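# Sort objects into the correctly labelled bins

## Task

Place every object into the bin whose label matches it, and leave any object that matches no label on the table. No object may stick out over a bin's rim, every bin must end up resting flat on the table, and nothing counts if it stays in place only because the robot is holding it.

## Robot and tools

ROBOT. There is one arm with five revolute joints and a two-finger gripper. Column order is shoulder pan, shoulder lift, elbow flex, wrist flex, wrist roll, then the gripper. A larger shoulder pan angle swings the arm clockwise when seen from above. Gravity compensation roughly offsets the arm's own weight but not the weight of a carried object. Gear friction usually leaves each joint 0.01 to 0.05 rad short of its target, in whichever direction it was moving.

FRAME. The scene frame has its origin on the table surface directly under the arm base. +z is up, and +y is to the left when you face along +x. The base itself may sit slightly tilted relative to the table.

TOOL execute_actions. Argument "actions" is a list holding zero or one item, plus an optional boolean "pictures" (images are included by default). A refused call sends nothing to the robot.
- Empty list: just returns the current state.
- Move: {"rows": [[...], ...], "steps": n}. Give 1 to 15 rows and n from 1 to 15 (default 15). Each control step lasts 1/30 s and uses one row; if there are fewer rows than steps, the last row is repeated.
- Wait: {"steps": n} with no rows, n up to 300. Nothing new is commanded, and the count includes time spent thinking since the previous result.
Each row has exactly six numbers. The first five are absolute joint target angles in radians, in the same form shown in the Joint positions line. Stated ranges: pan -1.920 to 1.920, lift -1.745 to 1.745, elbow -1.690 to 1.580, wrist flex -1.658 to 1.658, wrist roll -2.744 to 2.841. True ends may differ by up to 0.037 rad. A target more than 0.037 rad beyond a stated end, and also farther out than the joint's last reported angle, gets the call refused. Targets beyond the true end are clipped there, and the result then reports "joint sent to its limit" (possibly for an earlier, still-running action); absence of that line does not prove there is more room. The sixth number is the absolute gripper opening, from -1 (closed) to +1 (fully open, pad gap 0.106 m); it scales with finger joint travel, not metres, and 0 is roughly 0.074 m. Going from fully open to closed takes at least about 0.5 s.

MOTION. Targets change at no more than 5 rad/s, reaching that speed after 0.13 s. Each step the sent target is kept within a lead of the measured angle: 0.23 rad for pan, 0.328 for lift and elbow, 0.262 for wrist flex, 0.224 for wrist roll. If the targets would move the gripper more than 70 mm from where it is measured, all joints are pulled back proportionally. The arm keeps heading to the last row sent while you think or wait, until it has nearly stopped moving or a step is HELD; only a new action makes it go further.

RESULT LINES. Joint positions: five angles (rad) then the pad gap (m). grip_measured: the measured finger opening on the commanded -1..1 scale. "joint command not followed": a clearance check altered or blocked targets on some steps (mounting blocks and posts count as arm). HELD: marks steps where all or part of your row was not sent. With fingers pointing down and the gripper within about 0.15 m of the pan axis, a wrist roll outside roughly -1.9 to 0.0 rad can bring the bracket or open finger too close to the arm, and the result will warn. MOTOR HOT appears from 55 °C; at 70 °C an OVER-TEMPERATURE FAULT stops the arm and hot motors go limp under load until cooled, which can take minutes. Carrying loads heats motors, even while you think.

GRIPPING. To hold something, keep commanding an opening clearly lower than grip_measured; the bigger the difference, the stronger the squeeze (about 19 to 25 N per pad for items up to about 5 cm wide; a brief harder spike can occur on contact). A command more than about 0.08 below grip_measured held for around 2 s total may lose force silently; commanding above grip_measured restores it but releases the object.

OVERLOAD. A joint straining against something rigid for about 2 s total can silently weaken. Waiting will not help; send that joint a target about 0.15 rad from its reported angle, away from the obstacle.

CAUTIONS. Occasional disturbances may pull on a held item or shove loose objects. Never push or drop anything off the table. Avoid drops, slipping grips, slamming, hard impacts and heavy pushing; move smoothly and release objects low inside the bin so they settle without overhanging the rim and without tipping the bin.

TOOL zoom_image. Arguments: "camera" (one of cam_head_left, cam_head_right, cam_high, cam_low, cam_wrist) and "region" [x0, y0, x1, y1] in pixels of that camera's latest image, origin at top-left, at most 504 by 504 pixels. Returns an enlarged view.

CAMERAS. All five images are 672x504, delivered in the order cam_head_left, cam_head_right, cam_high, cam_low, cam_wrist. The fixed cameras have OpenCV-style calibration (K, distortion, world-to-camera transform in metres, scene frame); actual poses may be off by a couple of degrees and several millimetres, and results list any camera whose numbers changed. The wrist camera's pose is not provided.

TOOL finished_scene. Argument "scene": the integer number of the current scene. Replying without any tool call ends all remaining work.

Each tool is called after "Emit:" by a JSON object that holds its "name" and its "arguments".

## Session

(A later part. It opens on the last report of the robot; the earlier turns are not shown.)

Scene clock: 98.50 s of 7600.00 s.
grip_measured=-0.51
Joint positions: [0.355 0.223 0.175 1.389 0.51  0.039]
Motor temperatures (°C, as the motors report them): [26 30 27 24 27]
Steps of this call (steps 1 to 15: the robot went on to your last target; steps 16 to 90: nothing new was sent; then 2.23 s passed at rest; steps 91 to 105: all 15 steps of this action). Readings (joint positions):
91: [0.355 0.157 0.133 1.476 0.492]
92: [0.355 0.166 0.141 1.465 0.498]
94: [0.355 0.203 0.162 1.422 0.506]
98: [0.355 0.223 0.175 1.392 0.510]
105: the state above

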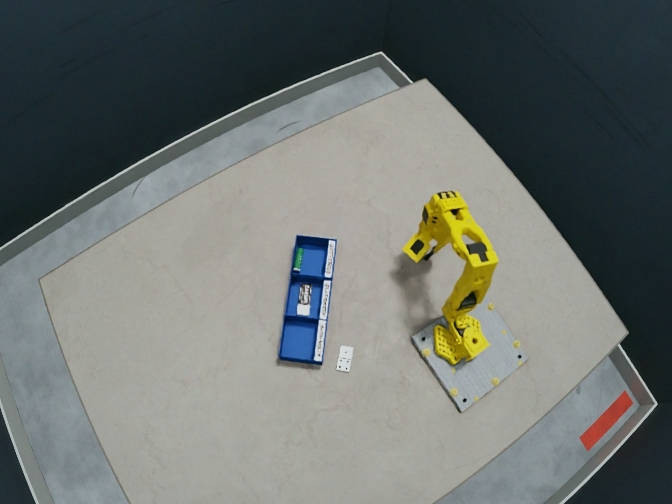

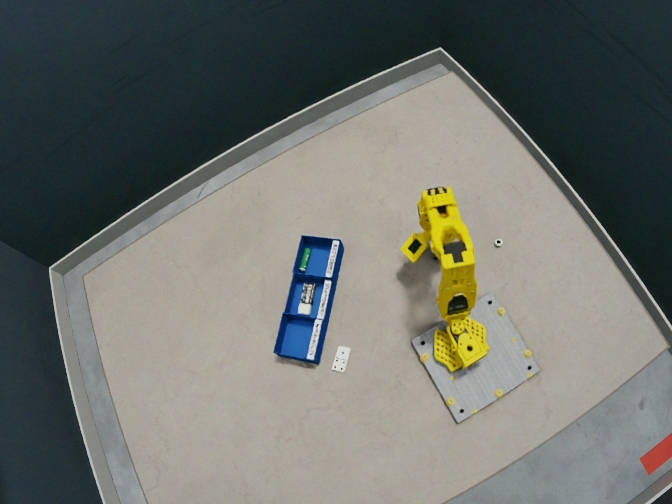

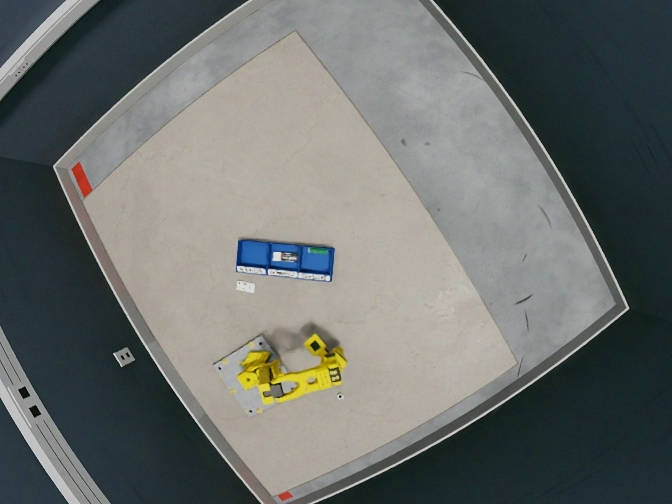

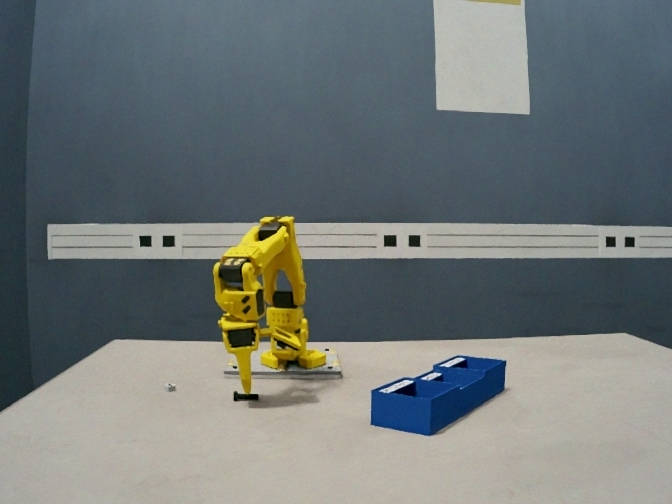

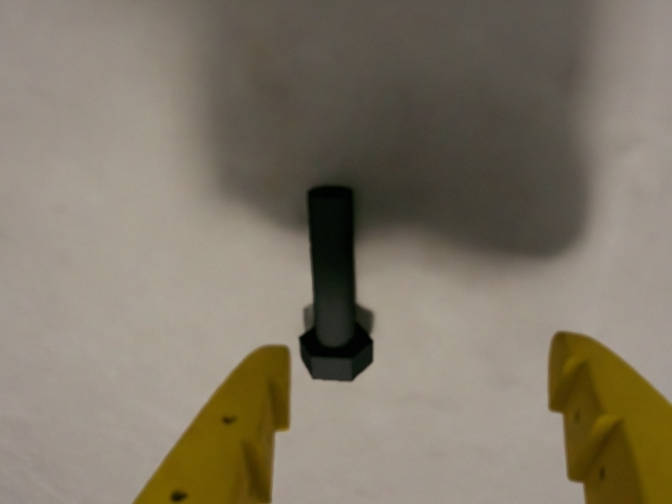

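Emit:
{"name": "execute_actions", "arguments": {"actions": [{"rows":[[0.36,0.27,0.21,1.37,0.52,-0.5],[0.36,0.31,0.24,1.34,0.52,-0.5]]}]}}

Scene clock: 99.90 s of 7600.00 s.
grip_measured=-0.51
Joint positions: [0.355 0.295 0.224 1.347 0.512 0.039]
Motor temperatures (°C, as the motors report them): [26 30 27 24 27]
Steps of this call (steps 1 to 15: the robot went on to your last target; steps 16 to 27: nothing new was sent; steps 28 to 42: all 15 steps of this action). Readings (joint positions):
28: [0.355 0.225 0.175 1.387 0.512]
29: [0.355 0.234 0.181 1.382 0.512]
31: [0.355 0.272 0.207 1.363 0.512]
35: [0.355 0.295 0.224 1.349 0.512]
42: the state above

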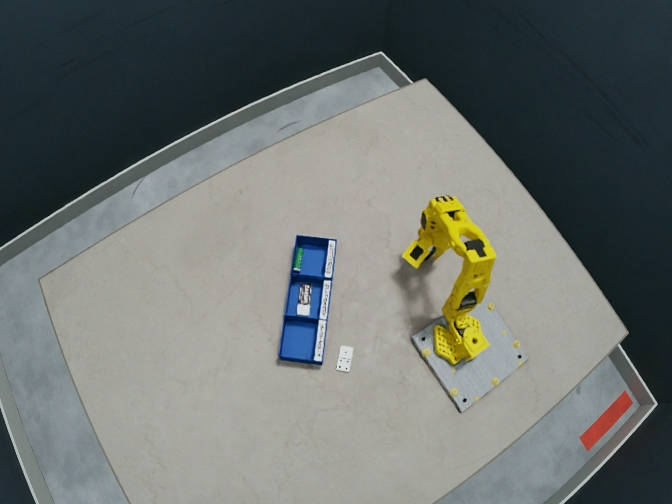

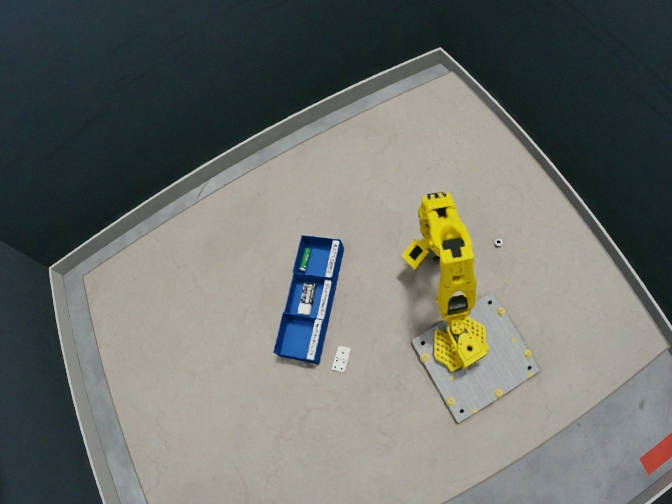

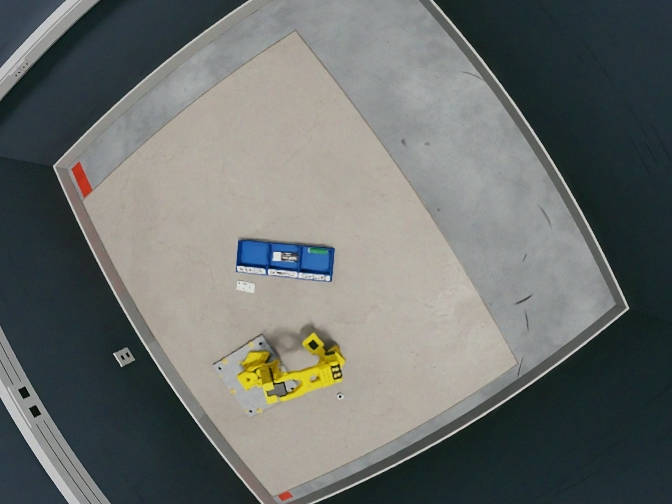

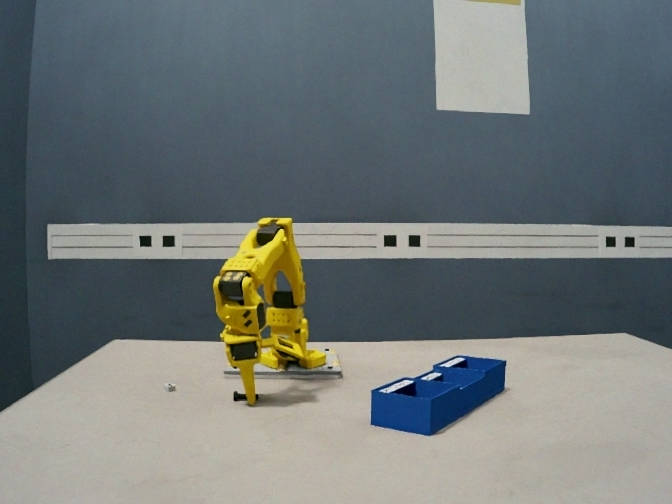

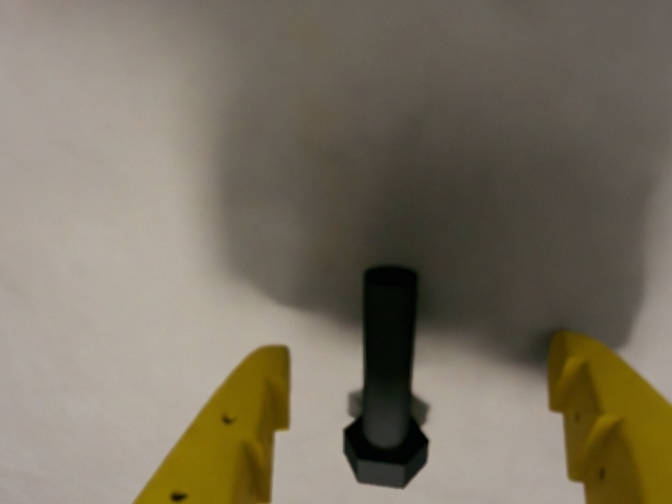

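Emit:
{"name": "execute_actions", "arguments": {"actions": [{"rows":[[0.4,0.31,0.24,1.31,0.52,-0.5],[0.4,0.31,0.24,1.29,0.52,-0.5],[0.4,0.34,0.25,1.28,0.52,-0.5],[0.4,0.34,0.25,1.28,0.52,-0.5],[0.4,0.34,0.25,1.28,0.52,-0.5],[0.4,0.34,0.25,1.28,0.52,-0.5],[0.4,0.34,0.25,1.28,0.52,-0.6],[0.4,0.34,0.25,1.28,0.52,-0.7],[0.4,0.34,0.25,1.28,0.52,-0.8],[0.4,0.34,0.25,1.28,0.52,-0.88],[0.4,0.34,0.25,1.28,0.52,-0.95],[0.4,0.34,0.25,1.28,0.52,-1]]}]}}

Scene clock: 102.83 s of 7600.00 s.
grip_measured=-0.92
Joint positions: [0.394 0.321 0.233 1.287 0.514 0.008]
Motor temperatures (°C, as the motors report them): [26 30 27 24 27]
Steps of this call (steps 1 to 15: the robot went on to your last target; steps 16 to 73: nothing new was sent; steps 74 to 88: all 15 steps of this action). Readings (joint positions):
74: [0.355 0.295 0.224 1.346 0.512]
75: [0.363 0.295 0.224 1.338 0.512]
77: [0.381 0.300 0.227 1.312 0.512]
81: [0.384 0.300 0.227 1.303 0.514]
88: the state above

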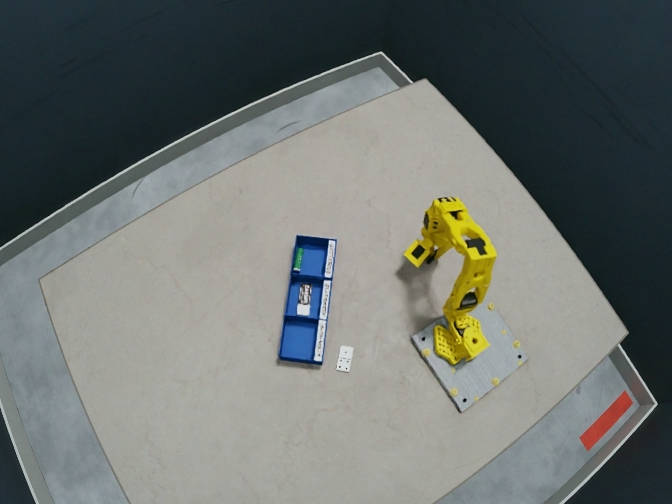

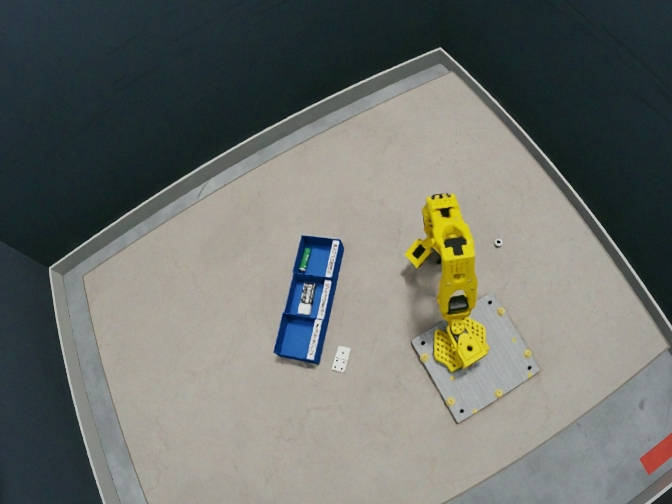

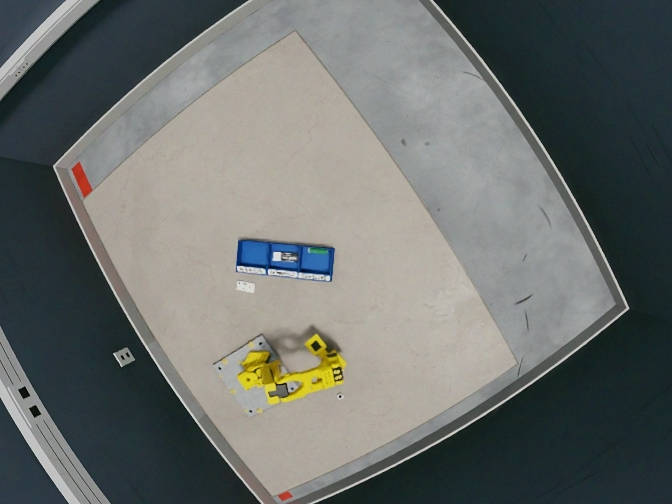

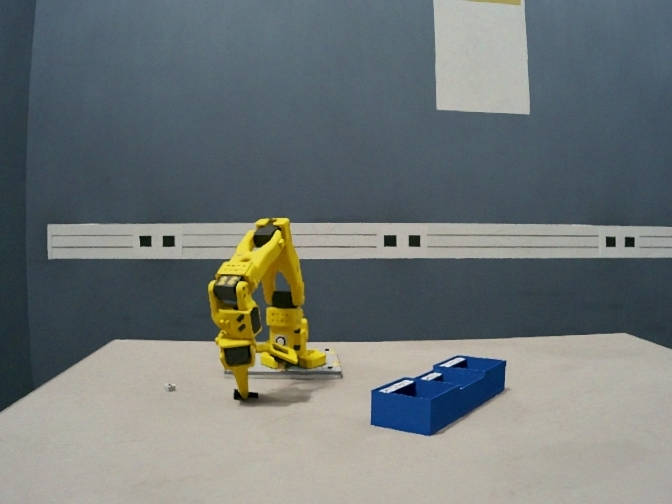

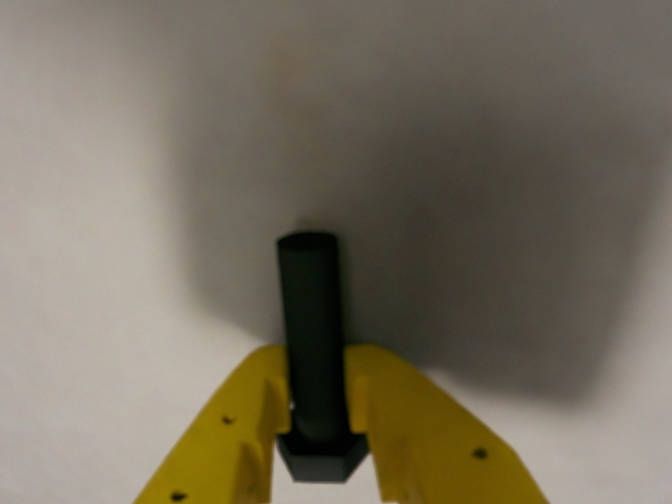

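Emit:
{"name": "execute_actions", "arguments": {"actions": [{"rows":[[0.4,0.25,0.15,1.36,0.5,-0.99],[0.4,0.18,0.0,1.48,0.45,-0.99],[0.4,0.15,-0.2,1.58,0.4,-0.99],[0.4,0.15,-0.4,1.6,0.35,-0.99],[0.35,0.18,-0.55,1.6,0.3,-0.99],[0.25,0.22,-0.65,1.6,0.25,-0.99],[0.15,0.25,-0.72,1.6,0.2,-0.99],[-1.05,0.3,-0.78,1.6,0,-0.99]]}]}}

Emit:
{"name": "execute_actions", "arguments": {"actions": [{"rows":[[-1.05,0.33,-0.85,1.6,0,-0.99],[-1.05,0.33,-0.85,1.6,0,-0.99],[-1.05,0.36,-0.88,1.6,0,-0.99],[-1.05,0.36,-0.88,1.6,0,-0.99],[-1.05,0.4,-0.92,1.58,0,-0.99],[-1.05,0.4,-0.92,1.58,0,-0.99],[-1.05,0.43,-0.95,1.56,0,-0.99],[-1.05,0.43,-0.95,1.56,0,-0.99],[-1.05,0.46,-0.97,1.55,0,-0.99]]}]}}

Emit:
{"name": "execute_actions", "arguments": {"actions": [{"rows":[[-1.05,0.5,-1.0,1.52,0,-0.99],[-1.05,0.5,-1.0,1.52,0,-0.99],[-1.05,0.5,-1.0,1.52,0,-0.99],[-1.05,0.5,-1.0,1.52,0,-0.99],[-1.05,0.5,-1.0,1.52,0,-0.99],[-1.05,0.5,-1.0,1.52,0,-0.99],[-1.05,0.58,-1.04,1.5,0,-0.99],[-1.05,0.66,-1.04,1.48,0,-0.99],[-1.05,0.74,-1.04,1.47,0,-0.99]]}]}}

Emit:
{"name": "zoom_image", "arguments": {"camera": "cam_high", "region": [210, 210, 330, 300]}}

Scene clock: 107.53 s of 7600.00 s.
grip_measured=-0.94
Joint positions: [-0.054  0.283 -0.623  1.59   0.035  0.007]
Motor temperatures (°C, as the motors report them): [26 30 27 24 27]
Steps of this call (steps 1 to 15: the robot went on to your last target; steps 16 to 90: nothing new was sent; then 1.20 s passed at rest; steps 91 to 105: all 15 steps of this action). Readings (joint positions):
91: [0.394 0.323 0.233 1.287 0.514]
92: [0.394 0.321 0.231 1.294 0.510]
94: [0.394 0.271 0.165 1.373 0.469]
98: [0.318 0.222 -0.141 1.559 0.296]
105: the state above

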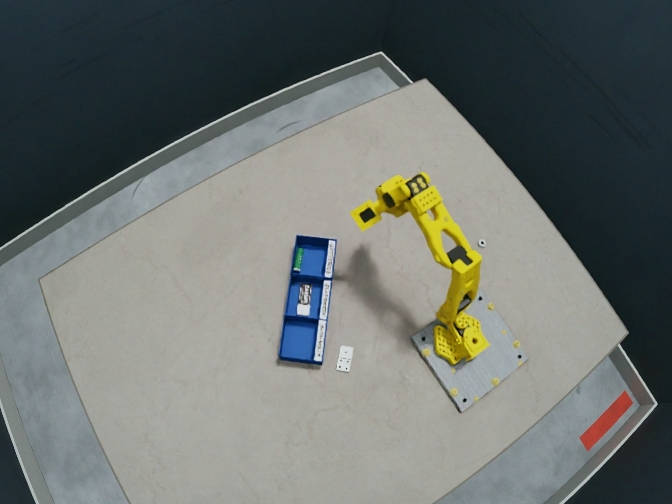

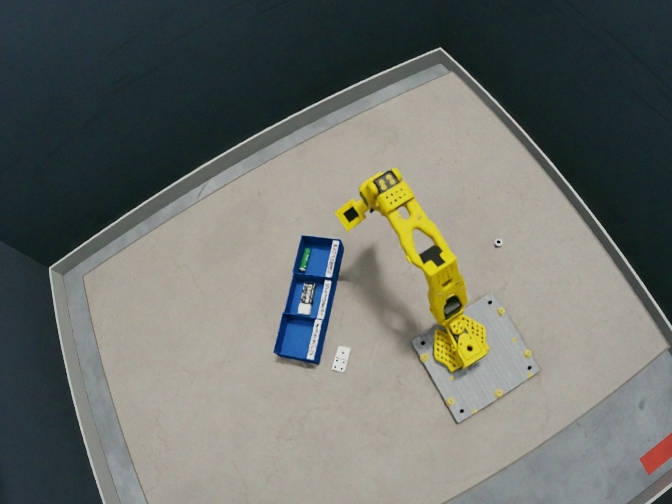

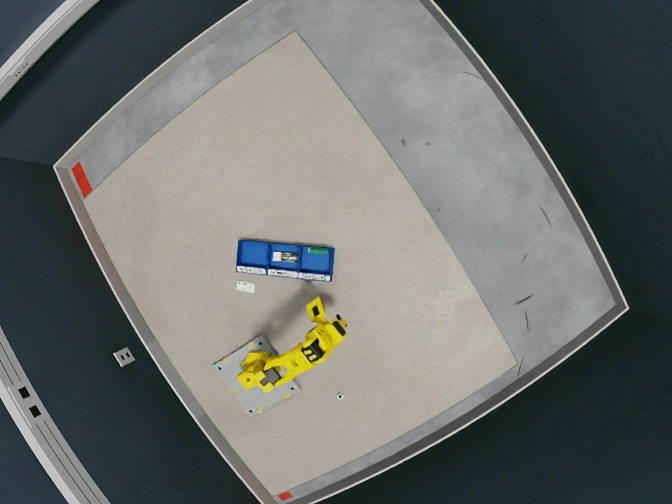

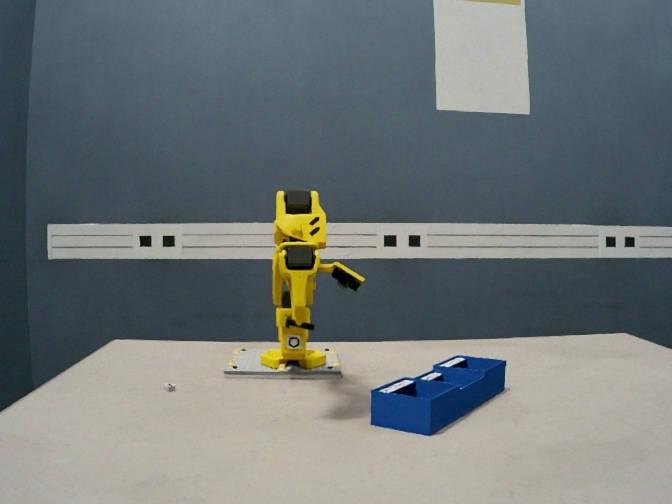

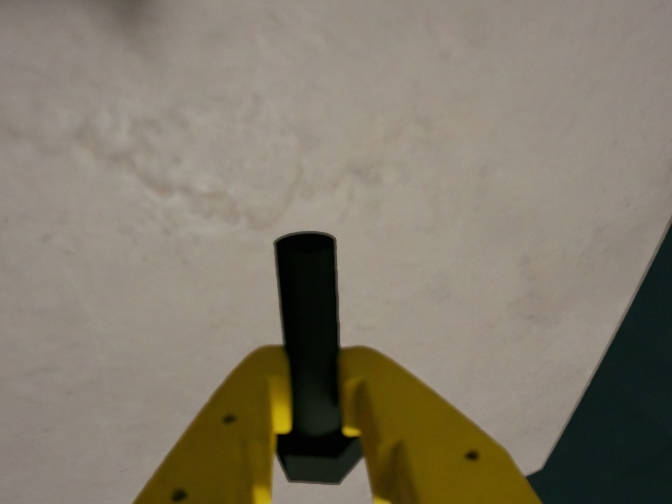

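Scene clock: 108.03 s of 7600.00 s.
grip_measured=-0.94
Joint positions: [-0.918  0.444 -0.948  1.559  0.009  0.007]
Motor temperatures (°C, as the motors report them): [26 30 27 24 27]
Steps of this call (steps 1 to 15: all 15 steps of this action). Readings (joint positions):
1: [-0.108 0.283 -0.675 1.590 0.026]
2: [-0.163 0.292 -0.726 1.590 0.018]
4: [-0.280 0.317 -0.806 1.591 0.012]
8: [-0.512 0.384 -0.893 1.582 0.009]
15: the state above

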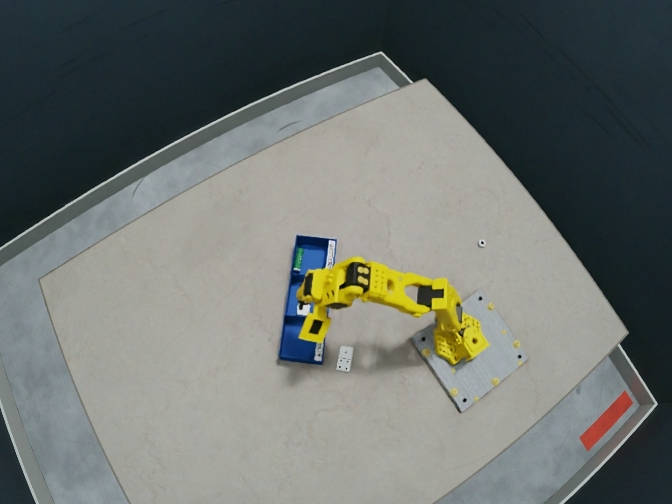

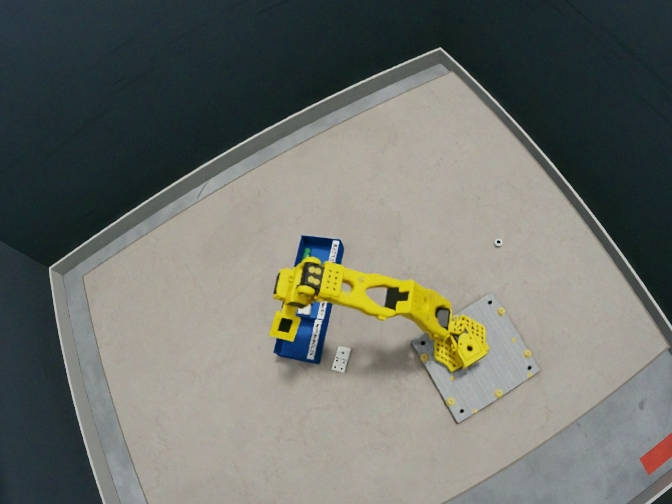

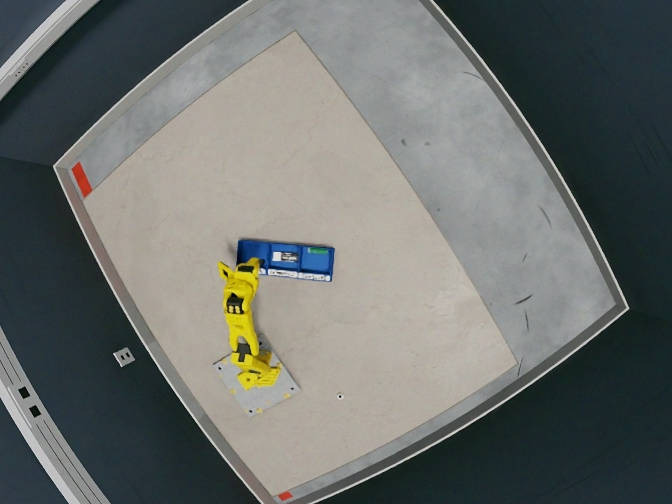

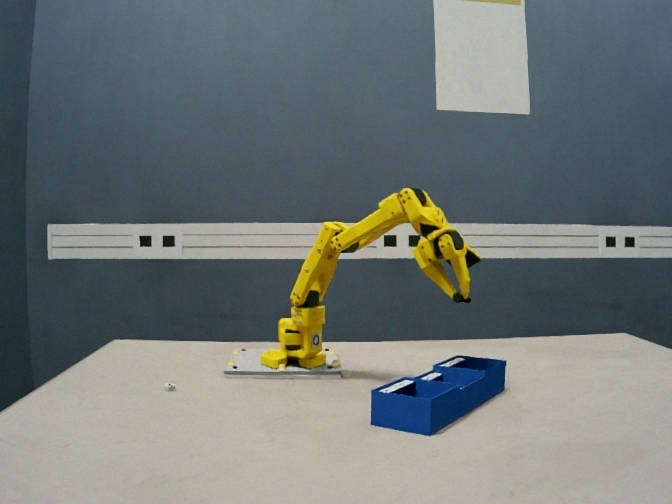

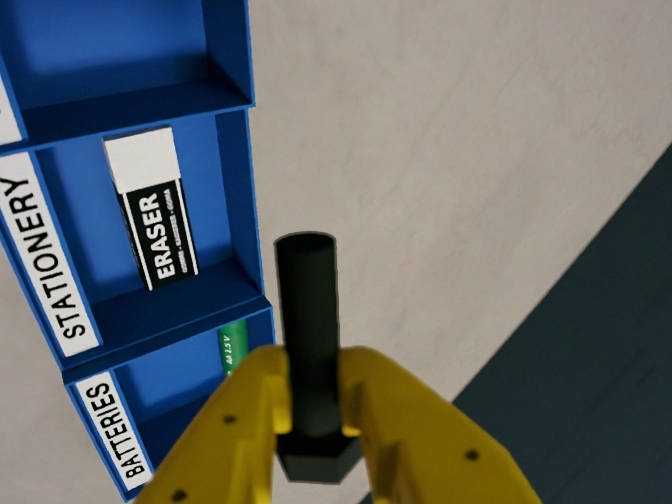

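Scene clock: 108.53 s of 7600.00 s.
grip_measured=-0.94
Joint positions: [-1.045  0.726 -1.023  1.479  0.009  0.007]
Motor temperatures (°C, as the motors report them): [26 30 27 24 27]
Steps of this call (steps 1 to 15: all 15 steps of this action). Readings (joint positions):
1: [-0.969 0.446 -0.950 1.557 0.009]
2: [-1.005 0.455 -0.959 1.550 0.009]
4: [-1.038 0.476 -0.973 1.536 0.009]
8: [-1.045 0.498 -0.990 1.522 0.009]
15: the state above

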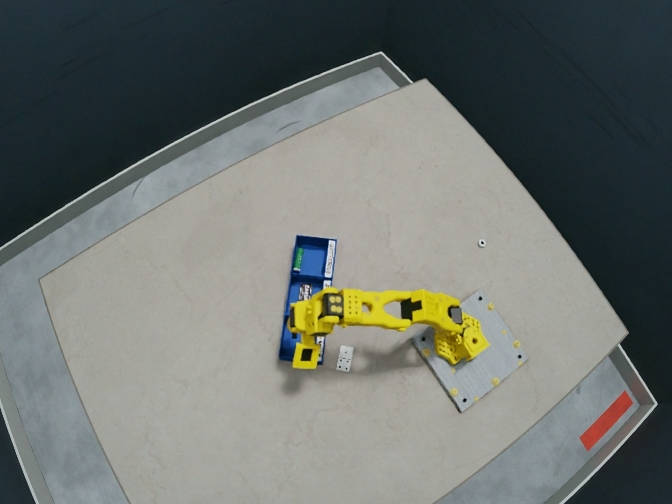

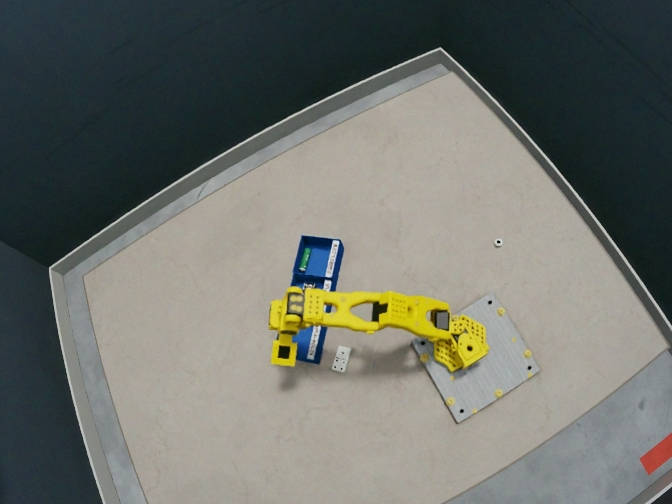

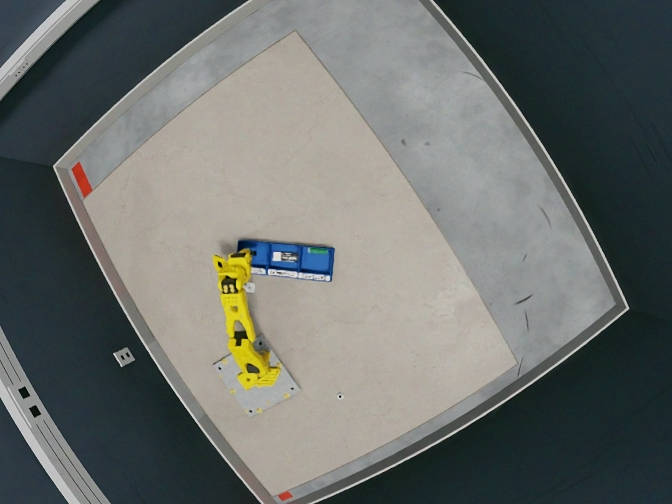

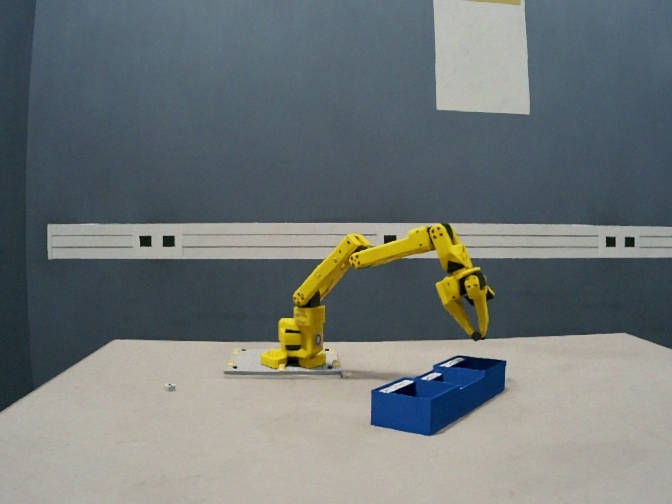

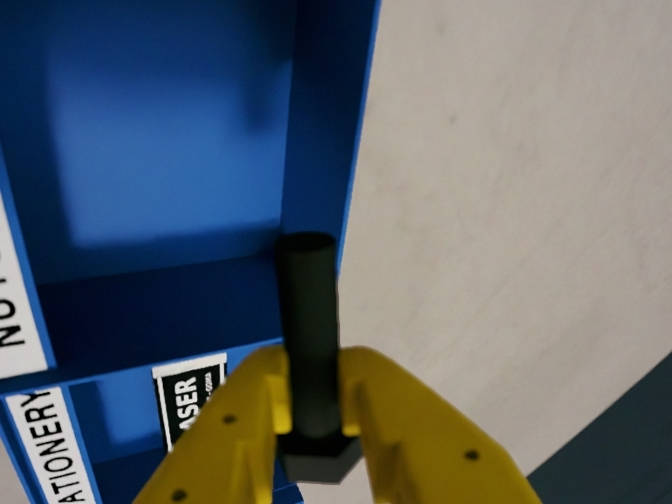

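Region (210, 210, 330, 300) of cam_high's 672x504 image, scaled by 4.200, with more detail than that image has; it fills the top 378 rows of this view, and the rest is white.

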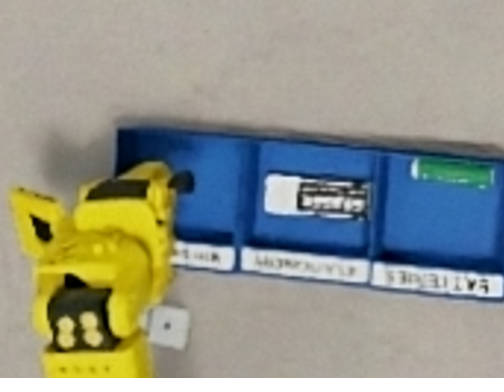

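Emit:
{"name": "execute_actions", "arguments": {"actions": [{"rows":[[-1.03,0.78,-1.04,1.47,0,-0.99],[-1.03,0.78,-1.04,1.47,0,-0.99],[-1.03,0.82,-1.04,1.47,0,-0.99],[-1.03,0.82,-1.04,1.47,0,-0.99],[-1.03,0.86,-1.04,1.47,0,-0.99],[-1.03,0.86,-1.04,1.47,0,-0.99],[-1.03,0.9,-1.04,1.47,0,-0.99]]}]}}

Emit:
{"name": "zoom_image", "arguments": {"camera": "cam_high", "region": [210, 210, 330, 300]}}

Scene clock: 111.63 s of 7600.00 s.
grip_measured=-0.94
Joint positions: [-1.035  0.884 -1.025  1.478  0.009  0.007]
Motor temperatures (°C, as the motors report them): [26 30 27 24 27]
Steps of this call (steps 1 to 15: the robot went on to your last target; steps 16 to 78: nothing new was sent; steps 79 to 93: all 15 steps of this action). Readings (joint positions):
79: [-1.045 0.728 -1.023 1.478 0.009]
80: [-1.044 0.736 -1.025 1.478 0.009]
82: [-1.039 0.765 -1.025 1.478 0.009]
86: [-1.035 0.844 -1.025 1.478 0.009]
93: the state above

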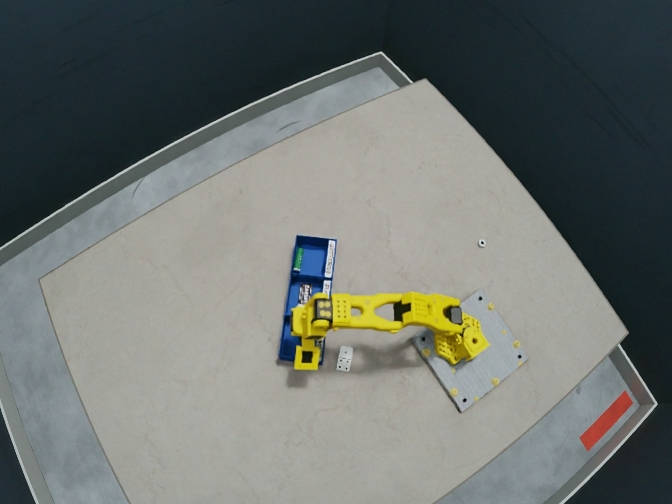

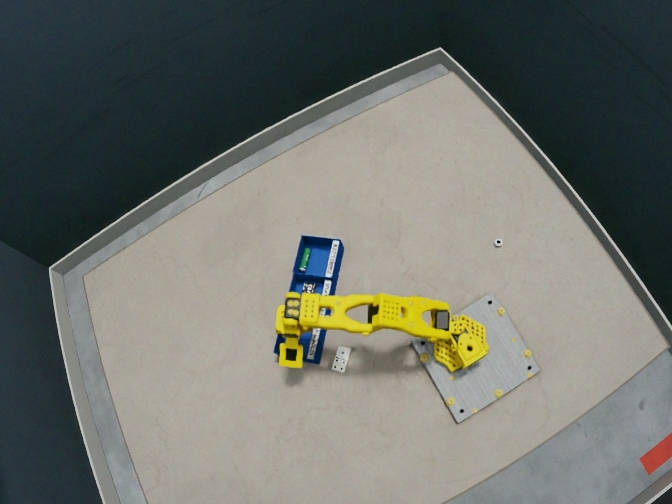

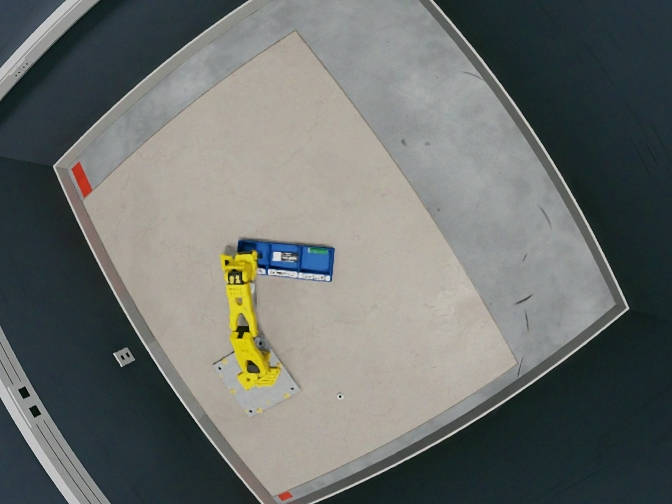

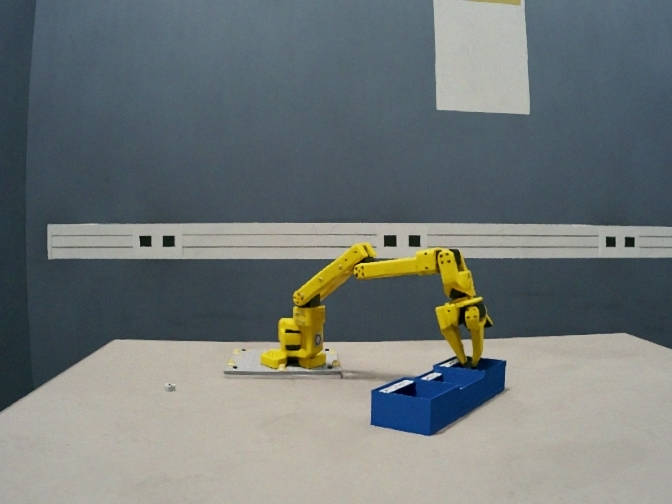

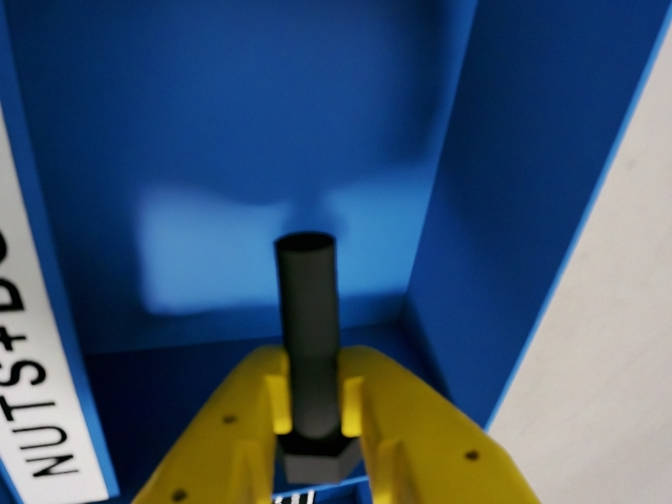

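Region (210, 210, 330, 300) of cam_high's 672x504 image, scaled by 4.200, with more detail than that image has; it fills the top 378 rows of this view, and the rest is white.

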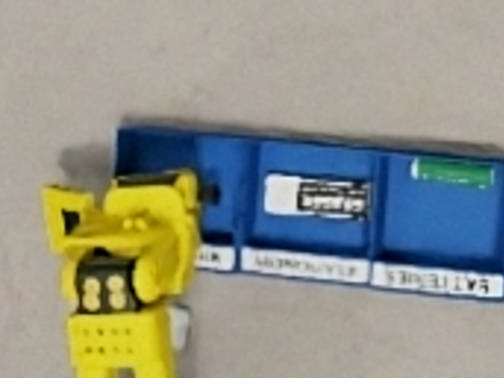

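Emit:
{"name": "execute_actions", "arguments": {"actions": [{"rows":[[-1.04,0.94,-1.04,1.47,0,-0.99],[-1.04,0.94,-1.04,1.47,0,-0.99],[-1.04,0.98,-1.04,1.47,0,-0.99],[-1.04,0.98,-1.04,1.47,0,-0.99],[-1.04,0.98,-1.04,1.47,0,-0.99],[-1.04,0.98,-1.04,1.47,0,-0.99],[-1.04,0.98,-1.04,1.47,0,-0.85],[-1.04,0.98,-1.04,1.47,0,-0.7],[-1.04,0.98,-1.04,1.47,0,-0.65],[-1.04,0.98,-1.04,1.47,0,-0.65],[-1.04,0.98,-1.04,1.47,0,-0.65],[-1.04,0.88,-1.04,1.46,0,-0.65],[-1.04,0.78,-1.04,1.46,0,-0.65],[-1.04,0.68,-1.04,1.48,0,-0.65],[-1.04,0.5,-0.95,1.55,0,-0.65]]}]}}

Scene clock: 115.00 s of 7600.00 s.
grip_measured=-0.69
Joint positions: [-1.035  0.903 -1.026  1.475  0.007  0.026]
Motor temperatures (°C, as the motors report them): [26 30 27 24 27]
Steps of this call (steps 1 to 15: the robot went on to your last target; steps 16 to 86: nothing new was sent; steps 87 to 101: all 15 steps of this action). Readings (joint positions):
87: [-1.035 0.886 -1.025 1.478 0.009]
88: [-1.035 0.894 -1.025 1.478 0.009]
90: [-1.035 0.924 -1.026 1.478 0.007]
94: [-1.035 0.964 -1.026 1.478 0.007]
101: the state above

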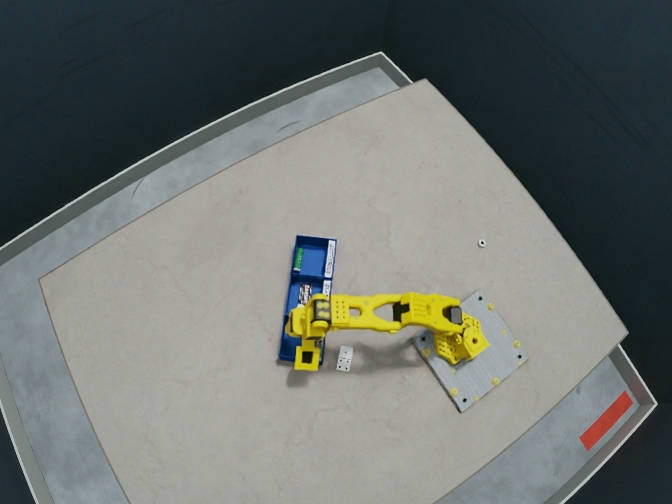

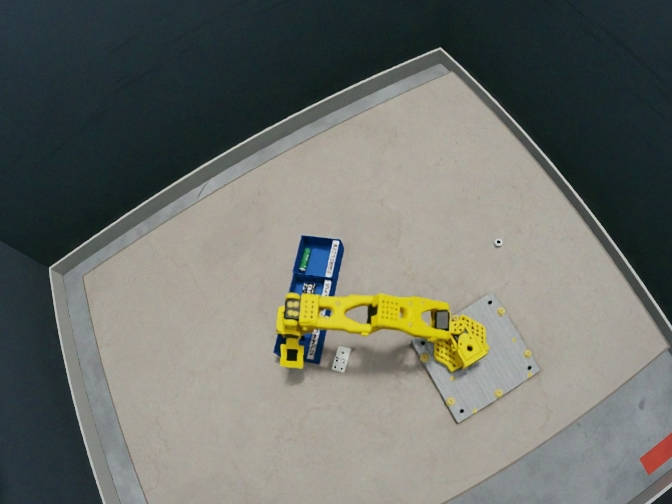

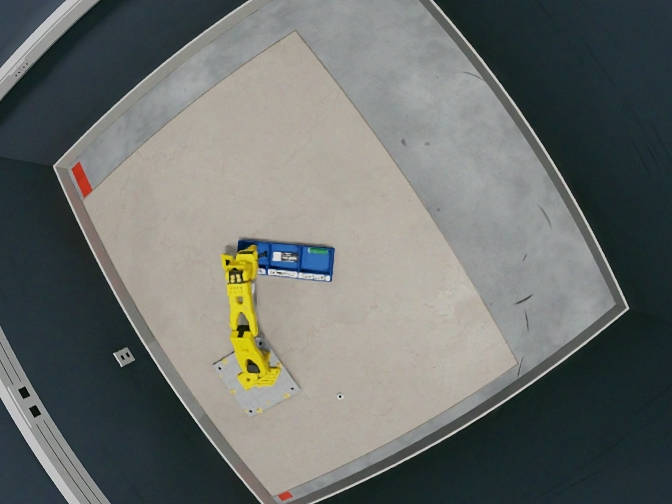

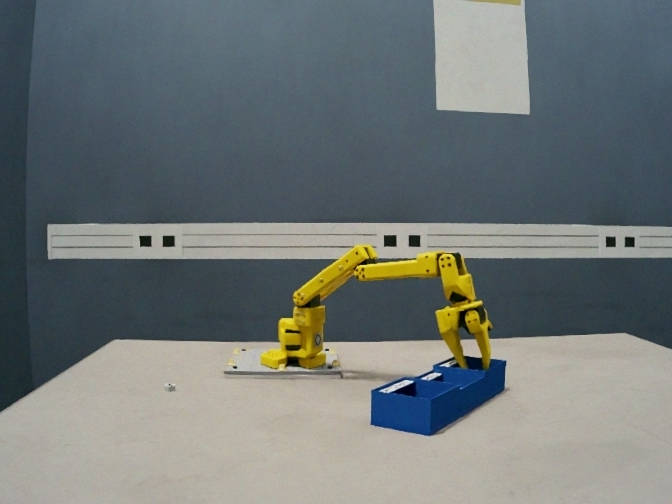

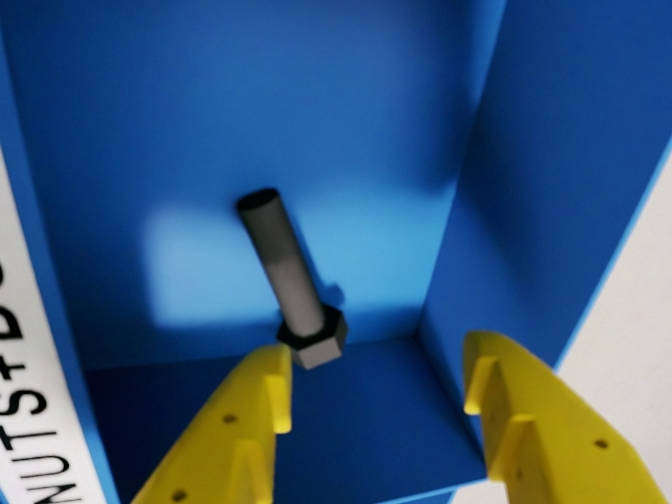

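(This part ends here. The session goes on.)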